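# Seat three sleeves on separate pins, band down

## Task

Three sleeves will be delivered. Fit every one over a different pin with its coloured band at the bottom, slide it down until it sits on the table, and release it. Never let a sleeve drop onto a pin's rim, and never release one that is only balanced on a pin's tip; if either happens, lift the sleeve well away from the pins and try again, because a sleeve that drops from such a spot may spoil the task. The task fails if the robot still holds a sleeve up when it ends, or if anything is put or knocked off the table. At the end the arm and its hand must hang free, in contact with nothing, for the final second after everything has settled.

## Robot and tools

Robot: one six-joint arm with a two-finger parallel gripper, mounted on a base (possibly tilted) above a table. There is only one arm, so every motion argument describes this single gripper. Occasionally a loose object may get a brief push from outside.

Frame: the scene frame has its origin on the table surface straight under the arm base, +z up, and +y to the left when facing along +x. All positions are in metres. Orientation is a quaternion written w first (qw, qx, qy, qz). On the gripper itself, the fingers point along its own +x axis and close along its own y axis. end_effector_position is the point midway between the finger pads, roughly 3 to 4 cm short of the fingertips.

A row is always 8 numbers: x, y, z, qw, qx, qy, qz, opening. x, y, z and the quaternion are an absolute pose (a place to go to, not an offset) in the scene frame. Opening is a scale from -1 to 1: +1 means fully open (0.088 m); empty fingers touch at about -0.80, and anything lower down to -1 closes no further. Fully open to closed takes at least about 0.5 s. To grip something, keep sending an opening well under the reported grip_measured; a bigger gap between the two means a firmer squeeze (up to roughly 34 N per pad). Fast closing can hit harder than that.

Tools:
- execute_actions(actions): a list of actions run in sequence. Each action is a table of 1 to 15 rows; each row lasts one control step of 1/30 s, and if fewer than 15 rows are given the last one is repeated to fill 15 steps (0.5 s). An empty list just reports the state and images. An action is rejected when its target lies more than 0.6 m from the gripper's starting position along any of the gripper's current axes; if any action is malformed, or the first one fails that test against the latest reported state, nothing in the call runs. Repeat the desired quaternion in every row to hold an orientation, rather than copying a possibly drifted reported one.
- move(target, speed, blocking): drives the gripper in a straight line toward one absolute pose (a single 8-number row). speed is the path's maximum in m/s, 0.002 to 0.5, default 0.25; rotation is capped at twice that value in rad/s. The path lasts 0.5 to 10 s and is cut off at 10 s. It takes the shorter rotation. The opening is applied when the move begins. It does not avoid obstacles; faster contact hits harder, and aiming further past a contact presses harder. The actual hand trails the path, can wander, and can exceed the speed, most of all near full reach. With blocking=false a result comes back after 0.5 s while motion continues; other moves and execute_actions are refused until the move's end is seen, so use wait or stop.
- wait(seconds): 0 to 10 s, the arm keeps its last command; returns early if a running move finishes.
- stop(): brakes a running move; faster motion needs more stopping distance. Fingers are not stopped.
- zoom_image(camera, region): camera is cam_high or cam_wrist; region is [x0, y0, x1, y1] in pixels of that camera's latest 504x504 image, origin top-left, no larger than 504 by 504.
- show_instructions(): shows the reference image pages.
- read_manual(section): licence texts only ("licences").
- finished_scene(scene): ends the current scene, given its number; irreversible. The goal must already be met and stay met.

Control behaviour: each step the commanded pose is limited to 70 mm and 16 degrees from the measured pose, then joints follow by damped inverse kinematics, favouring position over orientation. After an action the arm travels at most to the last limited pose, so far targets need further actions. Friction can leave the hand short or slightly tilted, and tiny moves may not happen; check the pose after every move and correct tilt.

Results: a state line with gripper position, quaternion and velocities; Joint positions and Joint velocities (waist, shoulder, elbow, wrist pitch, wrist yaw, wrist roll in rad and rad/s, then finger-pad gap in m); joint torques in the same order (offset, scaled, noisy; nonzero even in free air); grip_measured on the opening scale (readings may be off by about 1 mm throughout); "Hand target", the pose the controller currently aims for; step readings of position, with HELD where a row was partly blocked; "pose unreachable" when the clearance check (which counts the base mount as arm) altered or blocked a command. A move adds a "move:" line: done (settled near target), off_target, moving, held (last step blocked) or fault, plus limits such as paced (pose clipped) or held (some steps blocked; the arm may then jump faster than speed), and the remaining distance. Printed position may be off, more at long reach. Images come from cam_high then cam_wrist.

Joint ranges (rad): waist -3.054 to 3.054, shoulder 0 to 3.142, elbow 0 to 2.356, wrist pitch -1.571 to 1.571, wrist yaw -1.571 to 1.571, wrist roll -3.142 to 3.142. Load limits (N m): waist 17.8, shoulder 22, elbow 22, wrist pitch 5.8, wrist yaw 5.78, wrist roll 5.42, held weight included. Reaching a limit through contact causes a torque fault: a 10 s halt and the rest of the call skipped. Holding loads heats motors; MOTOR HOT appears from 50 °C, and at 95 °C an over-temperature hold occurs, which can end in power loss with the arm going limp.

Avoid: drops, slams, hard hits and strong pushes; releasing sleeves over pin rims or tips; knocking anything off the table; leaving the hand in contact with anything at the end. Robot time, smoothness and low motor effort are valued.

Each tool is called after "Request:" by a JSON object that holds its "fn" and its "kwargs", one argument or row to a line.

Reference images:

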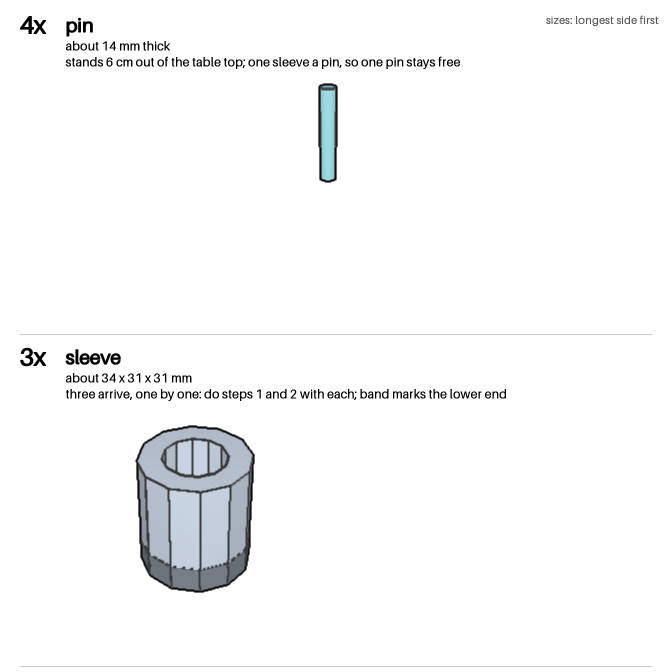

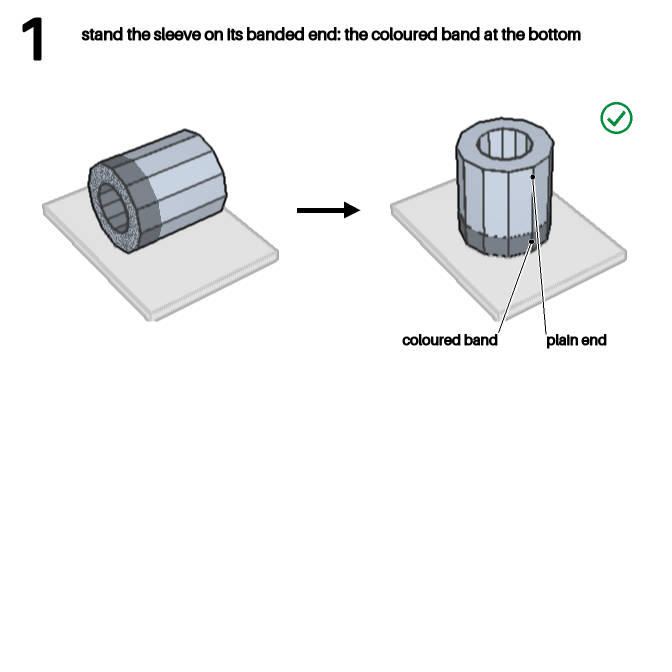

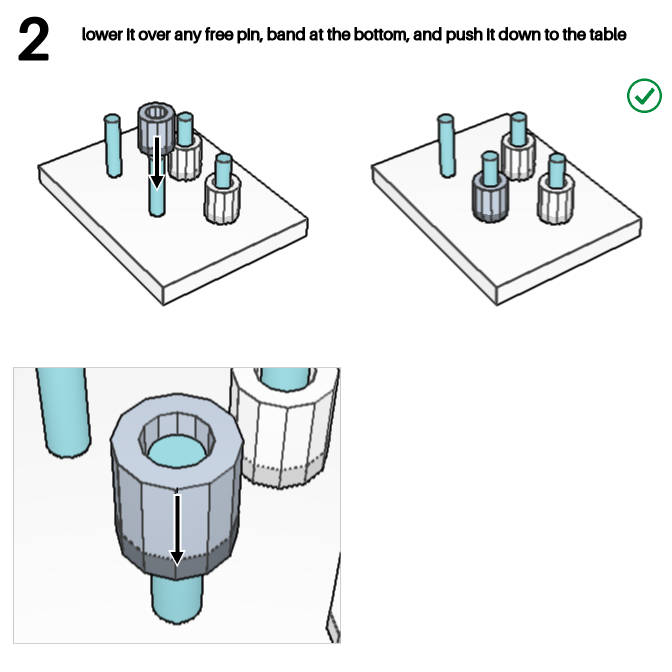

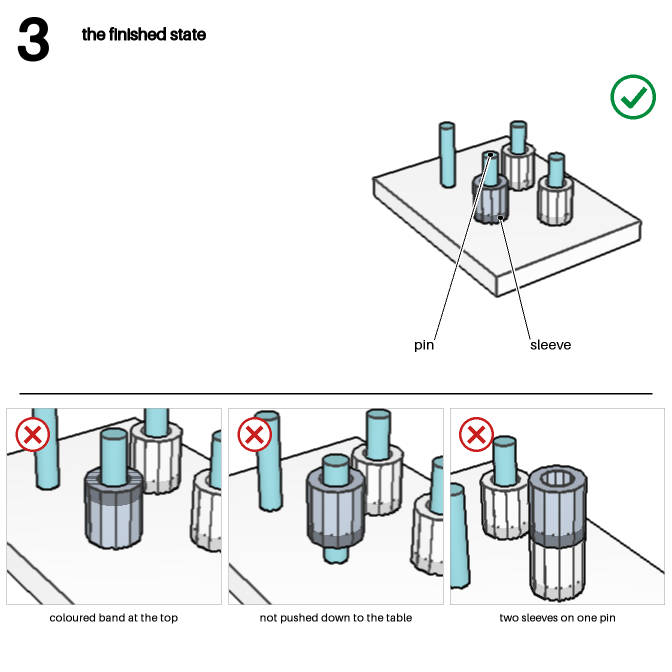

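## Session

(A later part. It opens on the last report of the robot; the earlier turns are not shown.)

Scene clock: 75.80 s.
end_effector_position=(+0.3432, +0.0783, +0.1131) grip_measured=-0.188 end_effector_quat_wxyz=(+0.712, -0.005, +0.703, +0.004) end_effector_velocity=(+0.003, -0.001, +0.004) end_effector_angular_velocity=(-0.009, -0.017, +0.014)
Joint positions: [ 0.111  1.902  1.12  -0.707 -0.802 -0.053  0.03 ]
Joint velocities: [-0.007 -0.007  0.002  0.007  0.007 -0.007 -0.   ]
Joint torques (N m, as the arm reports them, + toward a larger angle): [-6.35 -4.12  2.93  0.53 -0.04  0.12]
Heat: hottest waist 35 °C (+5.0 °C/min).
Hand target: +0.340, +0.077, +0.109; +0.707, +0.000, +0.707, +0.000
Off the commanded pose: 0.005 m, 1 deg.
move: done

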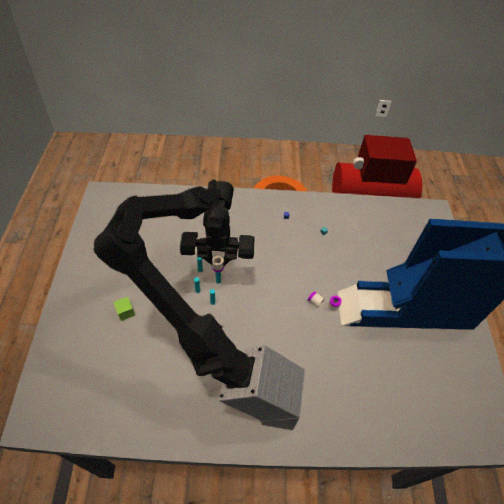

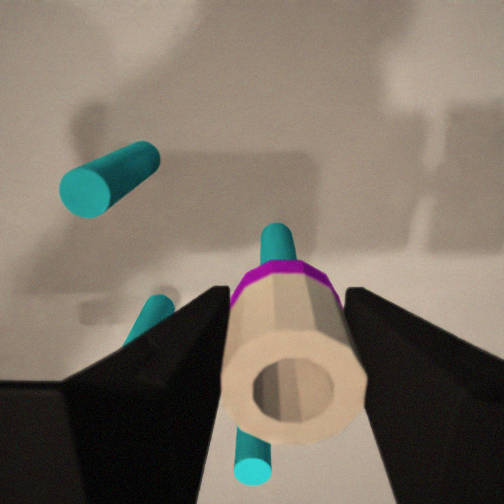

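Request:
{"fn": "move", "kwargs": {
  "target": [0.34,0.0765,0.094,0.707,0,0.707,0,-0.5],
  "speed": 0.01
}}

Scene clock: 79.37 s.
end_effector_position=(+0.3444, +0.0780, +0.1056) grip_measured=-0.188 end_effector_quat_wxyz=(+0.716, +0.002, +0.698, -0.000) end_effector_velocity=(-0.003, +0.002, +0.000) end_effector_angular_velocity=(+0.022, +0.007, -0.003)
Joint positions: [ 0.125  1.908  1.098 -0.649 -0.805 -0.005  0.03 ]
Joint velocities: [-0.002 -0.002 -0.007 -0.007 -0.022 -0.007 -0.   ]
Joint torques (N m, as the arm reports them, + toward a larger angle): [-4.58 -2.8   2.41  2.05  0.17  0.09]
Heat: hottest waist 35 °C (+4.0 °C/min).
Hand target: +0.340, +0.077, +0.094; +0.707, +0.000, +0.707, +0.000
Off the commanded pose: 0.013 m, 1 deg.
move: off_target

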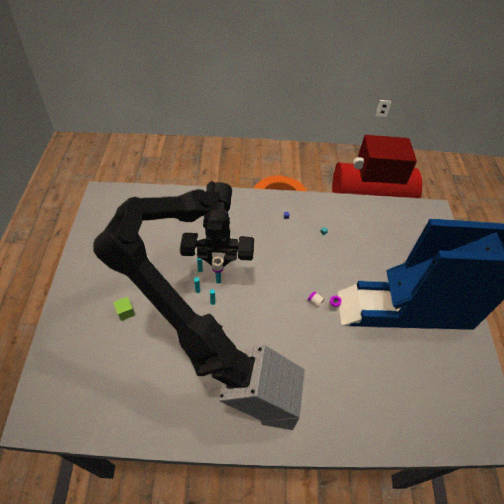

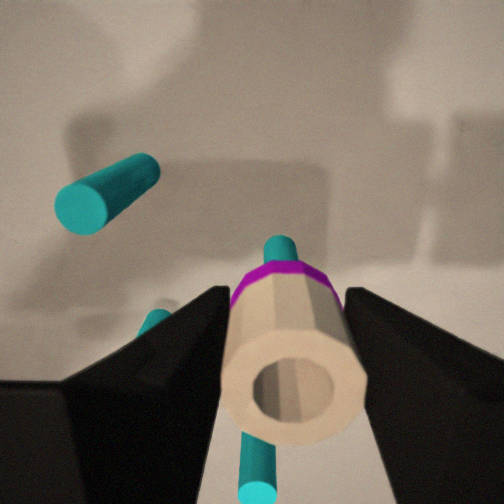

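Request:
{"fn": "move", "kwargs": {
  "target": [0.335,0.0765,0.099,0.707,0,0.707,0,-0.5],
  "speed": 0.004
}}

Request:
{"fn": "zoom_image", "kwargs": {
  "camera": "cam_high",
  "region": [180,235,260,315]
}}

Scene clock: 85.93 s.
end_effector_position=(+0.3441, +0.0779, +0.1058) grip_measured=-0.188 end_effector_quat_wxyz=(+0.717, -0.001, +0.697, +0.004) end_effector_velocity=(-0.002, +0.001, +0.001) end_effector_angular_velocity=(+0.007, +0.003, +0.015)
Joint positions: [ 0.124  1.905  1.094 -0.643 -0.807 -0.013  0.03 ]
Joint velocities: [-0.002 -0.002 -0.002 -0.007 -0.007 -0.022  0.   ]
Joint torques (N m, as the arm reports them, + toward a larger angle): [-5.49 -4.74  1.22  0.17  0.21 -0.14]
Heat: hottest waist 35 °C (+4.0 °C/min).
Hand target: +0.335, +0.076, +0.099; +0.707, -0.000, +0.707, +0.000
Off the commanded pose: 0.011 m, 2 deg.
move: off_target

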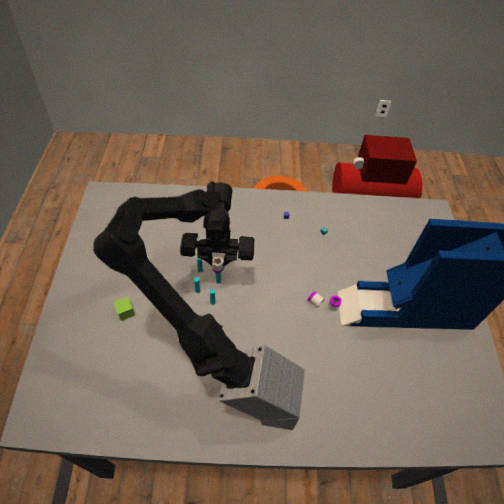

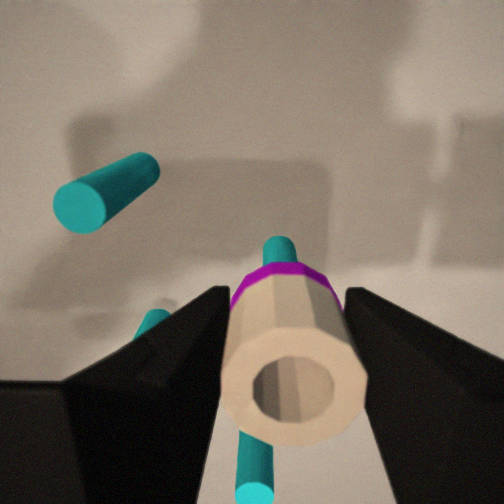

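Region (180, 235, 260, 315) of cam_high's 504x504 image, scaled by 6.300, with more detail than that image has.

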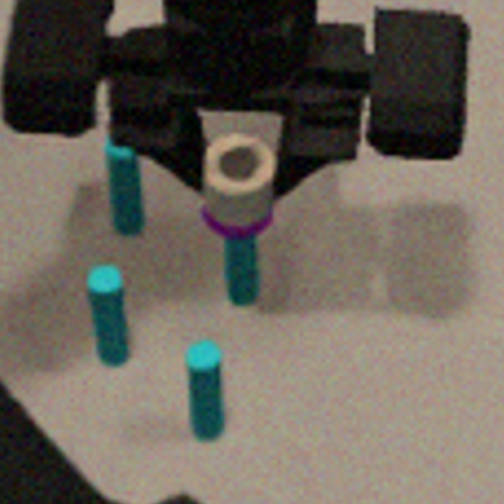

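Request:
{"fn": "move", "kwargs": {
  "target": [0.345,0.077,0.097,0.707,0,0.707,0,-0.5],
  "speed": 0.005
}}

Scene clock: 90.60 s.
end_effector_position=(+0.3449, +0.0773, +0.1055) grip_measured=-0.188 end_effector_quat_wxyz=(+0.713, +0.002, +0.701, -0.001) end_effector_velocity=(-0.007, +0.001, +0.001) end_effector_angular_velocity=(+0.008, +0.024, -0.035)
Joint positions: [ 0.124  1.916  1.109 -0.662 -0.804 -0.012  0.03 ]
Joint velocities: [-0.002 -0.002 -0.002 -0.037 -0.007  0.007 -0.   ]
Joint torques (N m, as the arm reports them, + toward a larger angle): [-4.94 -2.62  4.55  1.18  0.1   0.11]
Heat: hottest waist 34 °C (+2.0 °C/min).
Hand target: +0.345, +0.077, +0.097; +0.707, +0.000, +0.707, +0.000
Off the commanded pose: 0.009 m, 1 deg.
move: off_target

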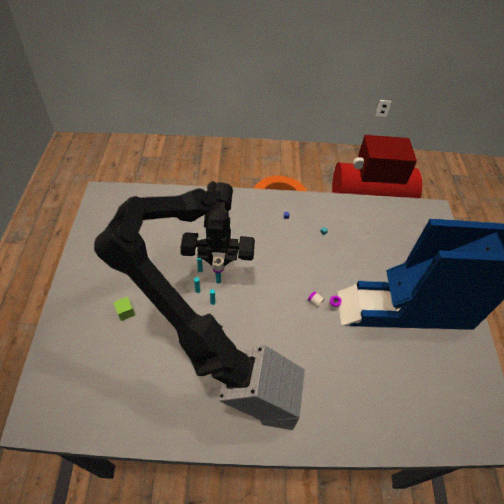

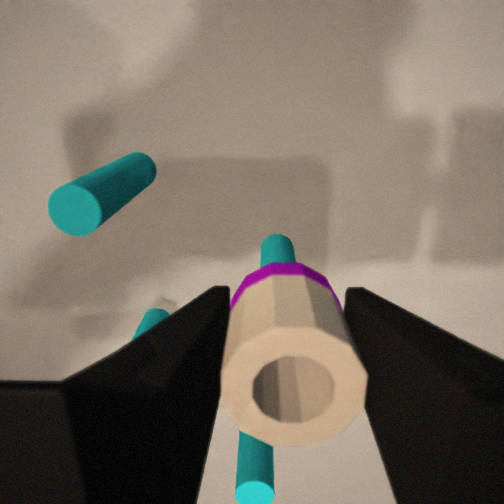

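Likely friction. Lift and retry 2.5 mm back.

Request:
{"fn": "move", "kwargs": {
  "target": [0.3375,0.0765,0.122,0.707,0,0.707,0,-0.5],
  "speed": 0.02
}}

Request:
{"fn": "move", "kwargs": {
  "target": [0.3375,0.0765,0.096,0.707,0,0.707,0,-0.5],
  "speed": 0.01
}}

Scene clock: 96.50 s.
end_effector_position=(+0.3345, +0.0744, +0.1187) grip_measured=-0.188 end_effector_quat_wxyz=(+0.703, +0.005, +0.711, -0.004) end_effector_velocity=(-0.002, +0.004, +0.001) end_effector_angular_velocity=(+0.023, +0.008, +0.008)
Joint positions: [ 0.088  1.898  1.116 -0.765 -0.805 -0.084  0.03 ]
Joint velocities: [-0.002 -0.002  0.002 -0.022 -0.022 -0.022 -0.   ]
Joint torques (N m, as the arm reports them, + toward a larger angle): [-6.79 -5.59  4.84  0.11  0.06 -0.1 ]
Heat: hottest waist 34 °C (+1.0 °C/min).
Hand target: +0.337, +0.076, +0.122; +0.707, +0.000, +0.707, -0.000
Off the commanded pose: 0.005 m, 1 deg.
move: done

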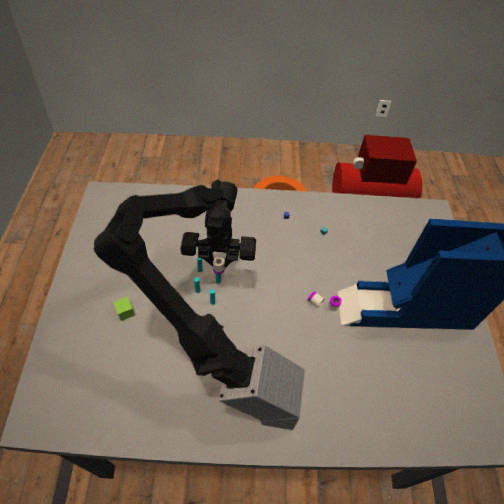

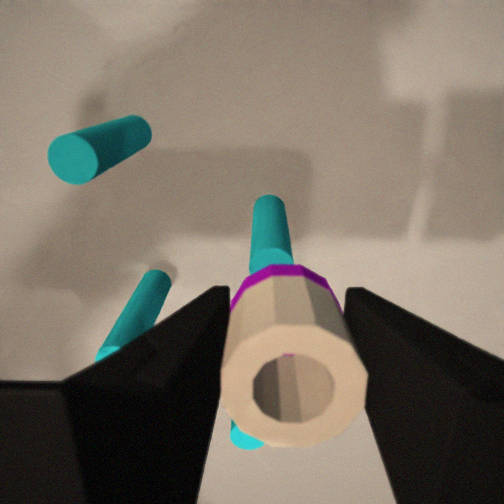

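Scene clock: 99.03 s.
end_effector_position=(+0.3413, +0.0795, +0.1001) grip_measured=-0.188 end_effector_quat_wxyz=(+0.712, -0.003, +0.702, +0.006) end_effector_velocity=(-0.002, +0.001, +0.001) end_effector_angular_velocity=(+0.007, +0.003, +0.000)
Joint positions: [ 0.14   1.91   1.088 -0.637 -0.805 -0.012  0.03 ]
Joint velocities: [-0.002 -0.002 -0.002 -0.007 -0.007 -0.007  0.   ]
Joint torques (N m, as the arm reports them, + toward a larger angle): [-6.35 -4.12  2.61  0.51  0.13  0.14]
Heat: hottest waist 34 °C (+1.0 °C/min).
Hand target: +0.338, +0.077, +0.096; +0.707, -0.000, +0.707, +0.000
Off the commanded pose: 0.006 m, 1 deg.
move: done

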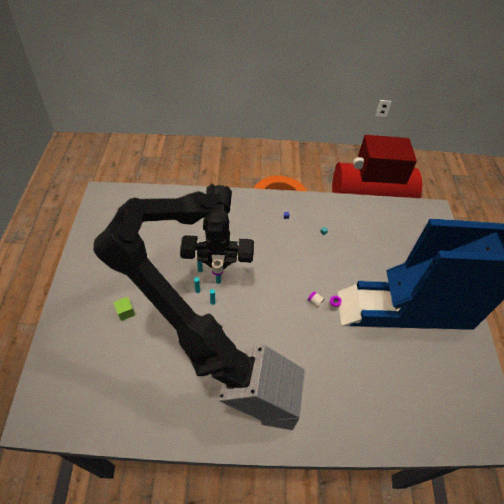

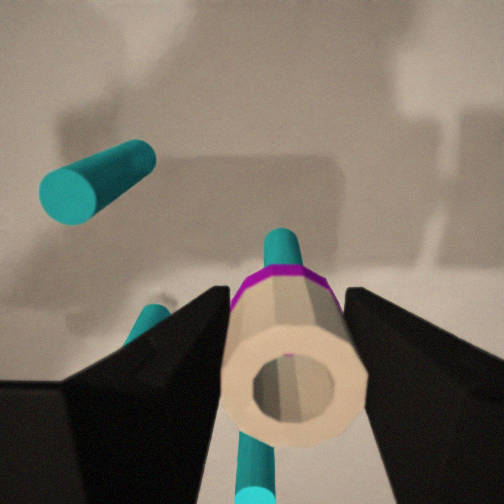

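In.

Request:
{"fn": "move", "kwargs": {
  "target": [0.3375,0.0765,0.04,0.707,0,0.707,0,-0.5],
  "speed": 0.02
}}

Scene clock: 104.17 s.
end_effector_position=(+0.3419, +0.0793, +0.0464) grip_measured=-0.188 end_effector_quat_wxyz=(+0.713, -0.000, +0.701, +0.005) end_effector_velocity=(-0.001, +0.000, +0.000) end_effector_angular_velocity=(+0.007, -0.002, +0.007)
Joint positions: [ 0.255  1.998  1.023 -0.364 -0.787  0.159  0.03 ]
Joint velocities: [-0.002 -0.002 -0.007  0.007 -0.007 -0.007 -0.   ]
Joint torques (N m, as the arm reports them, + toward a larger angle): [-5.83 -3.8   2.05  0.97  0.17  0.17]
Heat: hottest waist 34 °C (+1.0 °C/min).
Hand target: +0.338, +0.077, +0.040; +0.707, +0.001, +0.707, +0.000
Off the commanded pose: 0.008 m, 1 deg.
move: done

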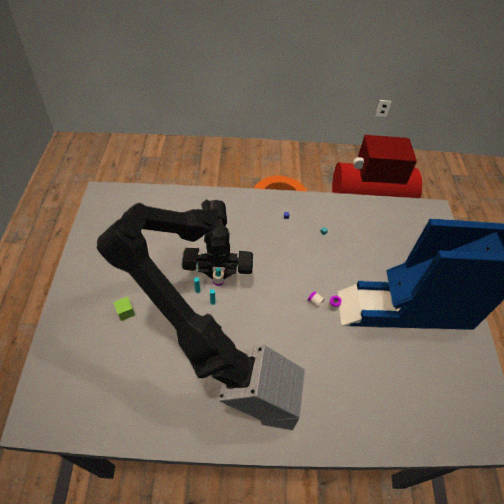

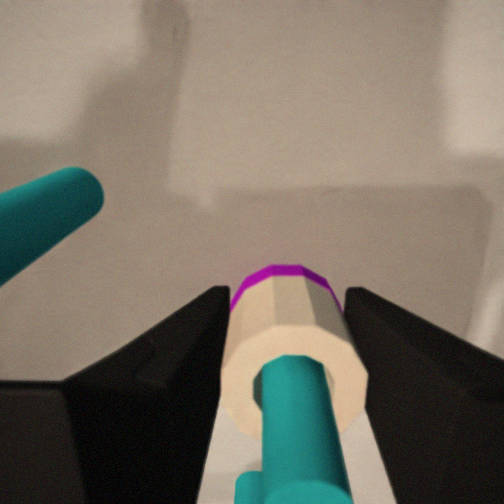

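Request:
{"fn": "move", "kwargs": {
  "target": [0.3375,0.0765,0.042,0.707,0,0.707,0,0.1]
}}

Request:
{"fn": "move", "kwargs": {
  "target": [0.343,0.08,0.13,0.707,0,0.707,0,0.1],
  "speed": 0.1
}}

Request:
{"fn": "move", "kwargs": {
  "target": [0.264,-0.216,0.09,0.218,0.741,0.284,-0.569,0.2],
  "speed": 0.4
}}

Scene clock: 112.83 s.
end_effector_position=(+0.3414, +0.0789, +0.0456) grip_measured=+0.099 end_effector_quat_wxyz=(+0.712, -0.001, +0.702, +0.004) end_effector_velocity=(-0.003, -0.005, +0.000) end_effector_angular_velocity=(-0.023, +0.003, -0.003)
Joint positions: [ 0.256  1.999  1.022 -0.364 -0.785  0.16   0.044]
Joint velocities: [-0.002 -0.002 -0.007 -0.007  0.022 -0.007  0.   ]
Joint torques (N m, as the arm reports them, + toward a larger angle): [-6.21 -4.25  2.35  0.22  0.09 -0.07]
Heat: hottest waist 34 °C (+1.0 °C/min).
Hand target: +0.338, +0.077, +0.042; +0.707, +0.000, +0.707, +0.000
Off the commanded pose: 0.006 m, 1 deg.
move: done

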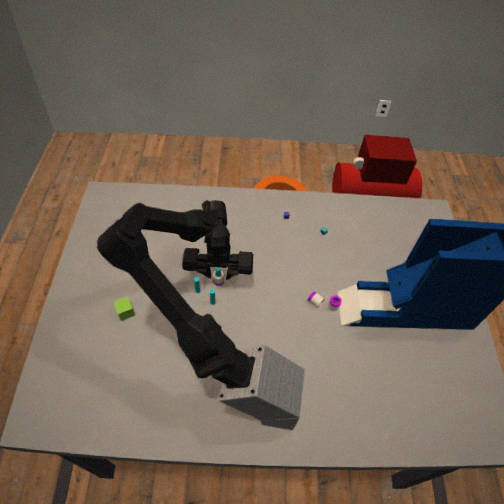

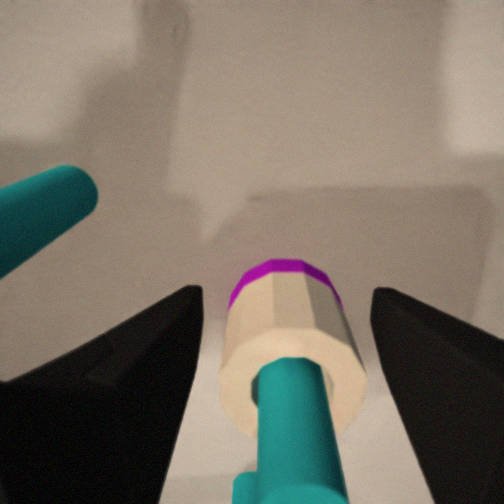

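Scene clock: 114.07 s.
end_effector_position=(+0.3400, +0.0769, +0.1272) grip_measured=+0.100 end_effector_quat_wxyz=(+0.704, +0.002, +0.710, -0.006) end_effector_velocity=(-0.001, +0.000, +0.002) end_effector_angular_velocity=(-0.007, +0.008, -0.003)
Joint positions: [ 0.078  1.898  1.157 -0.813 -0.798 -0.098  0.044]
Joint velocities: [-0.002 -0.002  0.007 -0.022  0.007 -0.007  0.   ]
Joint torques (N m, as the arm reports them, + toward a larger angle): [-6.83 -5.53  4.91  0.18 -0.14 -0.16]
Heat: hottest waist 34 °C (+1.0 °C/min).
Hand target: +0.343, +0.080, +0.130; +0.707, -0.001, +0.707, -0.001
Off the commanded pose: 0.005 m, 1 deg.
move: done

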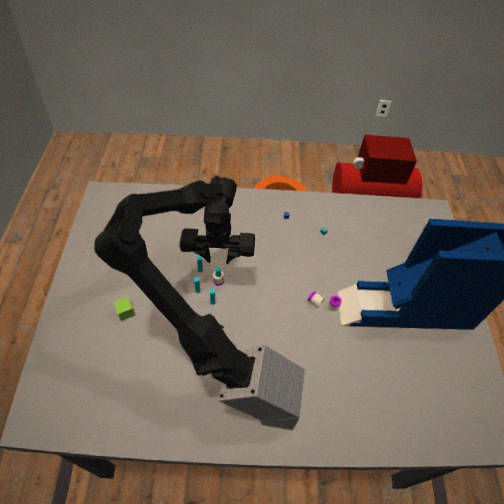

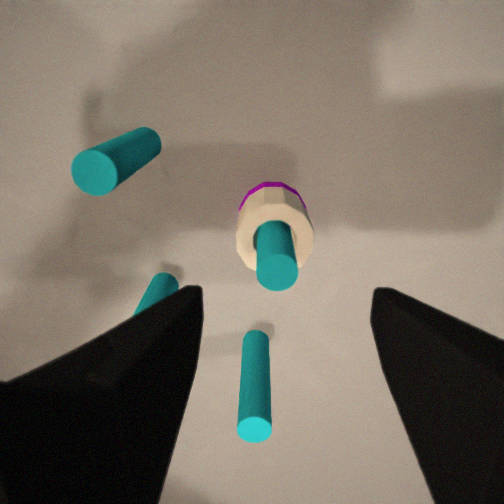

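Scene clock: 117.53 s.
end_effector_position=(+0.2653, -0.2142, +0.0928) grip_measured=+0.200 end_effector_quat_wxyz=(+0.223, +0.740, +0.284, -0.568) end_effector_velocity=(-0.000, -0.002, +0.001) end_effector_angular_velocity=(-0.001, +0.007, -0.010)
Joint positions: [-0.568  2.806  1.386 -0.726 -0.884  1.44   0.049]
Joint velocities: [-0.002  0.002  0.007 -0.007  0.007  0.007  0.   ]
Joint torques (N m, as the arm reports them, + toward a larger angle): [-6.41 -5.91  5.14  0.46  0.02  0.14]
Heat: hottest waist 35 °C (+1.0 °C/min).
Hand target: +0.264, -0.217, +0.090; +0.220, +0.739, +0.282, -0.571
Off the commanded pose: 0.004 m, 1 deg.
move: done

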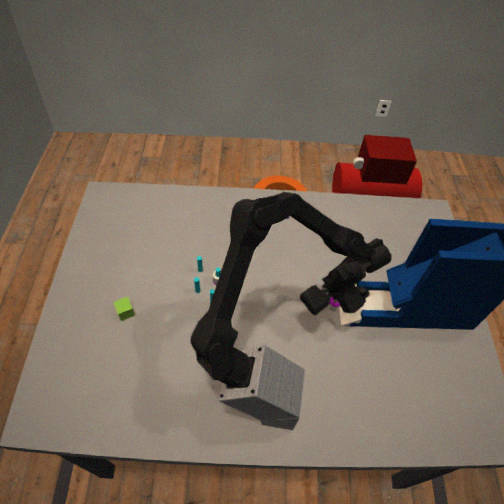

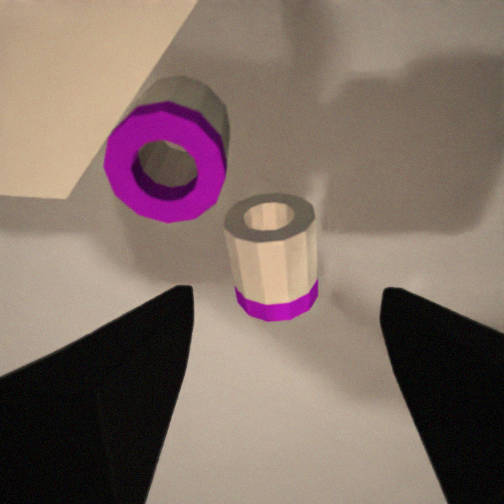

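Request:
{"fn": "move", "kwargs": {
  "target": [0.274,-0.207,0.035,0.218,0.741,0.284,-0.569,0.2],
  "speed": 0.05
}}

Request:
{"fn": "move", "kwargs": {
  "target": [0.274,-0.207,0.035,0.218,0.741,0.284,-0.569,-0.5]
}}

Request:
{"fn": "move", "kwargs": {
  "target": [0.28,-0.19,0.12,0.218,0.741,0.284,-0.569,-0.5],
  "speed": 0.1
}}

Request:
{"fn": "move", "kwargs": {
  "target": [0.40,-0.11,0.07,0.853,0.087,0.15,-0.492,-0.5],
  "speed": 0.35
}}

Request:
{"fn": "move", "kwargs": {
  "target": [0.40,-0.11,0.025,0.853,0.087,0.15,-0.492,-0.5],
  "speed": 0.03
}}

Scene clock: 124.57 s.
end_effector_position=(+0.2790, -0.2088, +0.0405) grip_measured=+0.200 end_effector_quat_wxyz=(+0.227, +0.741, +0.284, -0.565) end_effector_velocity=(-0.003, +0.003, -0.000) end_effector_angular_velocity=(+0.016, +0.004, -0.019)
Joint positions: [-0.436  2.869  1.332 -0.444 -0.951  1.635  0.049]
Joint velocities: [-0.002 -0.002 -0.012 -0.007 -0.007  0.007 -0.   ]
Joint torques (N m, as the arm reports them, + toward a larger angle): [-6.23 -5.73  2.32  0.67 -0.25  0.16]
Heat: hottest waist 35 °C (+0.0 °C/min).
Hand target: +0.274, -0.207, +0.035; +0.218, +0.741, +0.284, -0.568
Off the commanded pose: 0.008 m, 1 deg.
move: done

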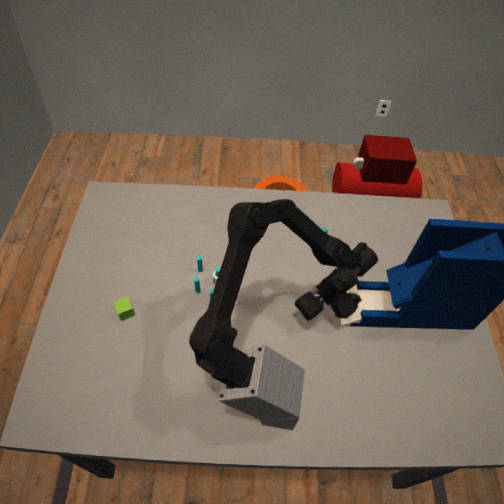

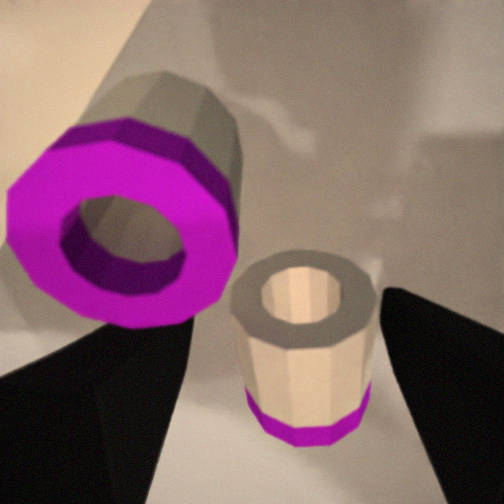

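Scene clock: 125.27 s.
end_effector_position=(+0.2793, -0.2091, +0.0406) grip_measured=-0.182 end_effector_quat_wxyz=(+0.228, +0.741, +0.283, -0.565) end_effector_velocity=(+0.001, +0.003, +0.002) end_effector_angular_velocity=(+0.021, -0.012, -0.013)
Joint positions: [-0.436  2.869  1.332 -0.441 -0.951  1.637  0.03 ]
Joint velocities: [-0.002 -0.002 -0.002 -0.007 -0.022  0.007 -0.   ]
Joint torques (N m, as the arm reports them, + toward a larger angle): [-6.22 -5.7   2.36  0.56 -0.21  0.15]
Heat: hottest waist 35 °C (+0.0 °C/min).
Hand target: +0.274, -0.207, +0.035; +0.218, +0.741, +0.284, -0.569
Off the commanded pose: 0.008 m, 1 deg.
move: done

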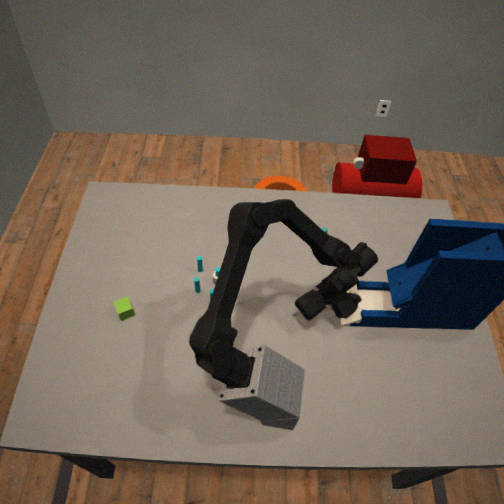

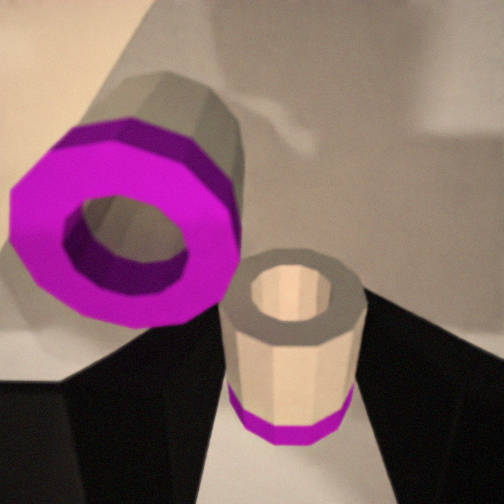

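Scene clock: 126.47 s.
end_effector_position=(+0.2765, -0.1890, +0.1162) grip_measured=-0.186 end_effector_quat_wxyz=(+0.210, +0.742, +0.283, -0.570) end_effector_velocity=(-0.004, +0.004, -0.001) end_effector_angular_velocity=(+0.023, +0.006, -0.014)
Joint positions: [-0.553  2.701  1.357 -0.808 -0.898  1.466  0.03 ]
Joint velocities: [-0.002  0.002 -0.007 -0.022 -0.007 -0.007 -0.   ]
Joint torques (N m, as the arm reports them, + toward a larger angle): [-6.58 -7.63  5.38  0.1   0.03 -0.15]
Heat: hottest waist 35 °C (+0.0 °C/min).
Hand target: +0.279, -0.190, +0.120; +0.218, +0.740, +0.284, -0.569
Off the commanded pose: 0.005 m, 1 deg.
move: done

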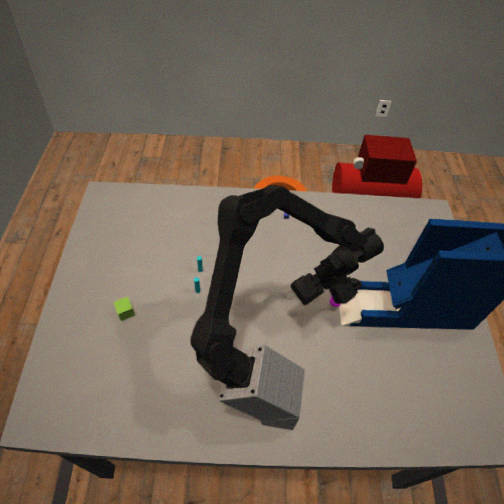

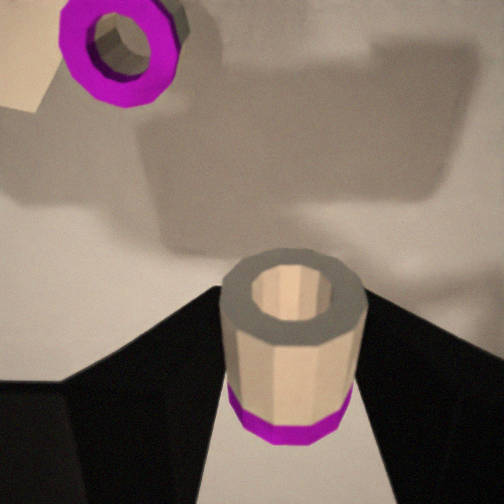

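Scene clock: 129.73 s.
end_effector_position=(+0.4051, -0.1050, +0.0740) grip_measured=-0.189 end_effector_quat_wxyz=(+0.854, +0.097, +0.148, -0.489) end_effector_velocity=(-0.000, -0.003, +0.003) end_effector_angular_velocity=(-0.010, -0.004, -0.003)
Joint positions: [0.276 2.294 0.907 0.407 0.391 1.322 0.03 ]
Joint velocities: [-0.007  0.002 -0.002  0.007  0.007 -0.007 -0.   ]
Joint torques (N m, as the arm reports them, + toward a larger angle): [-6.98 -4.43  0.8   0.99  0.84 -0.18]
Heat: hottest waist 35 °C (+0.0 °C/min).
Hand target: +0.401, -0.108, +0.071; +0.852, +0.091, +0.151, -0.493
Off the commanded pose: 0.008 m, 1 deg.
move: done

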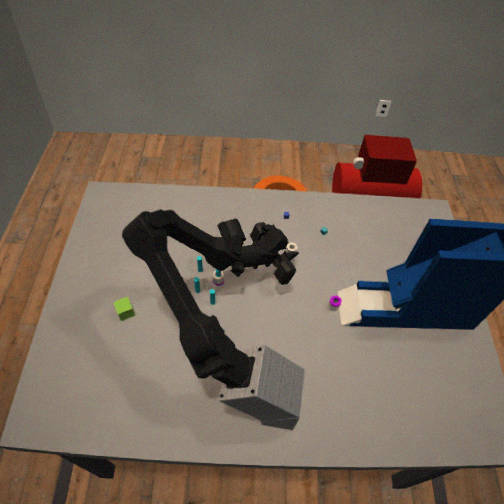

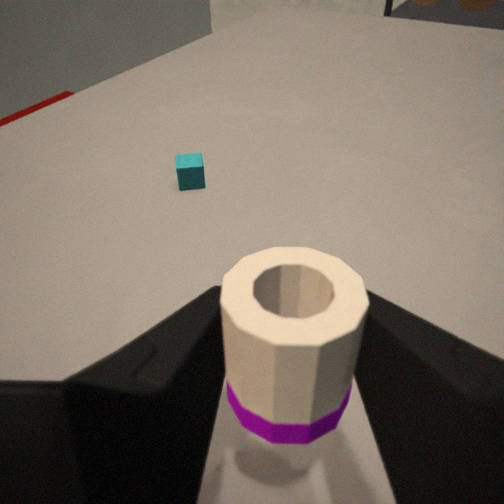

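Scene clock: 131.60 s.
end_effector_position=(+0.4021, -0.1100, +0.0328) grip_measured=-0.189 end_effector_quat_wxyz=(+0.854, +0.087, +0.143, -0.493) end_effector_velocity=(+0.000, -0.001, +0.002) end_effector_angular_velocity=(-0.004, -0.009, -0.007)
Joint positions: [0.36  2.428 0.968 0.442 0.457 1.391 0.03 ]
Joint velocities: [-0.002 -0.002  0.002 -0.007  0.007  0.007 -0.   ]
Joint torques (N m, as the arm reports them, + toward a larger angle): [-6.24 -3.78  1.28  0.81  0.41  0.14]
Heat: hottest waist 35 °C (+0.0 °C/min).
Hand target: +0.400, -0.110, +0.025; +0.853, +0.087, +0.150, -0.492
Off the commanded pose: 0.008 m, 1 deg.
move: done

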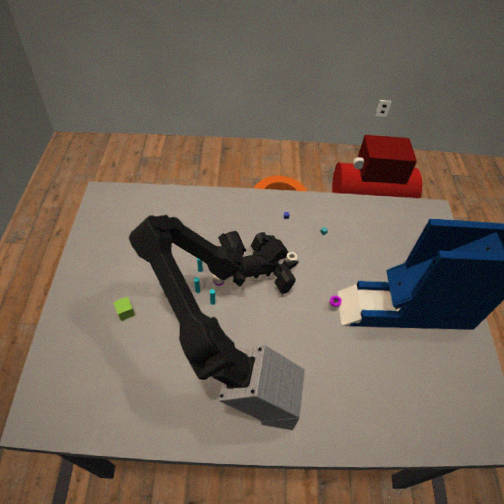

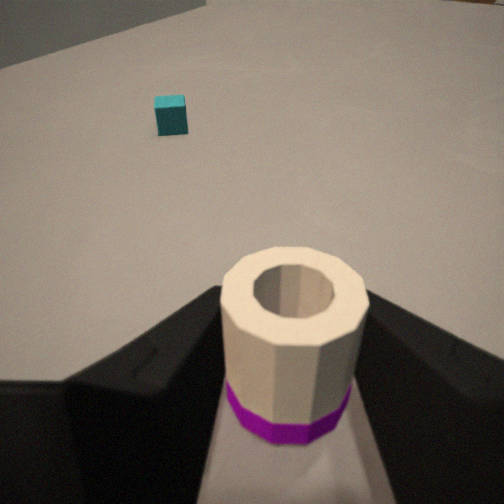

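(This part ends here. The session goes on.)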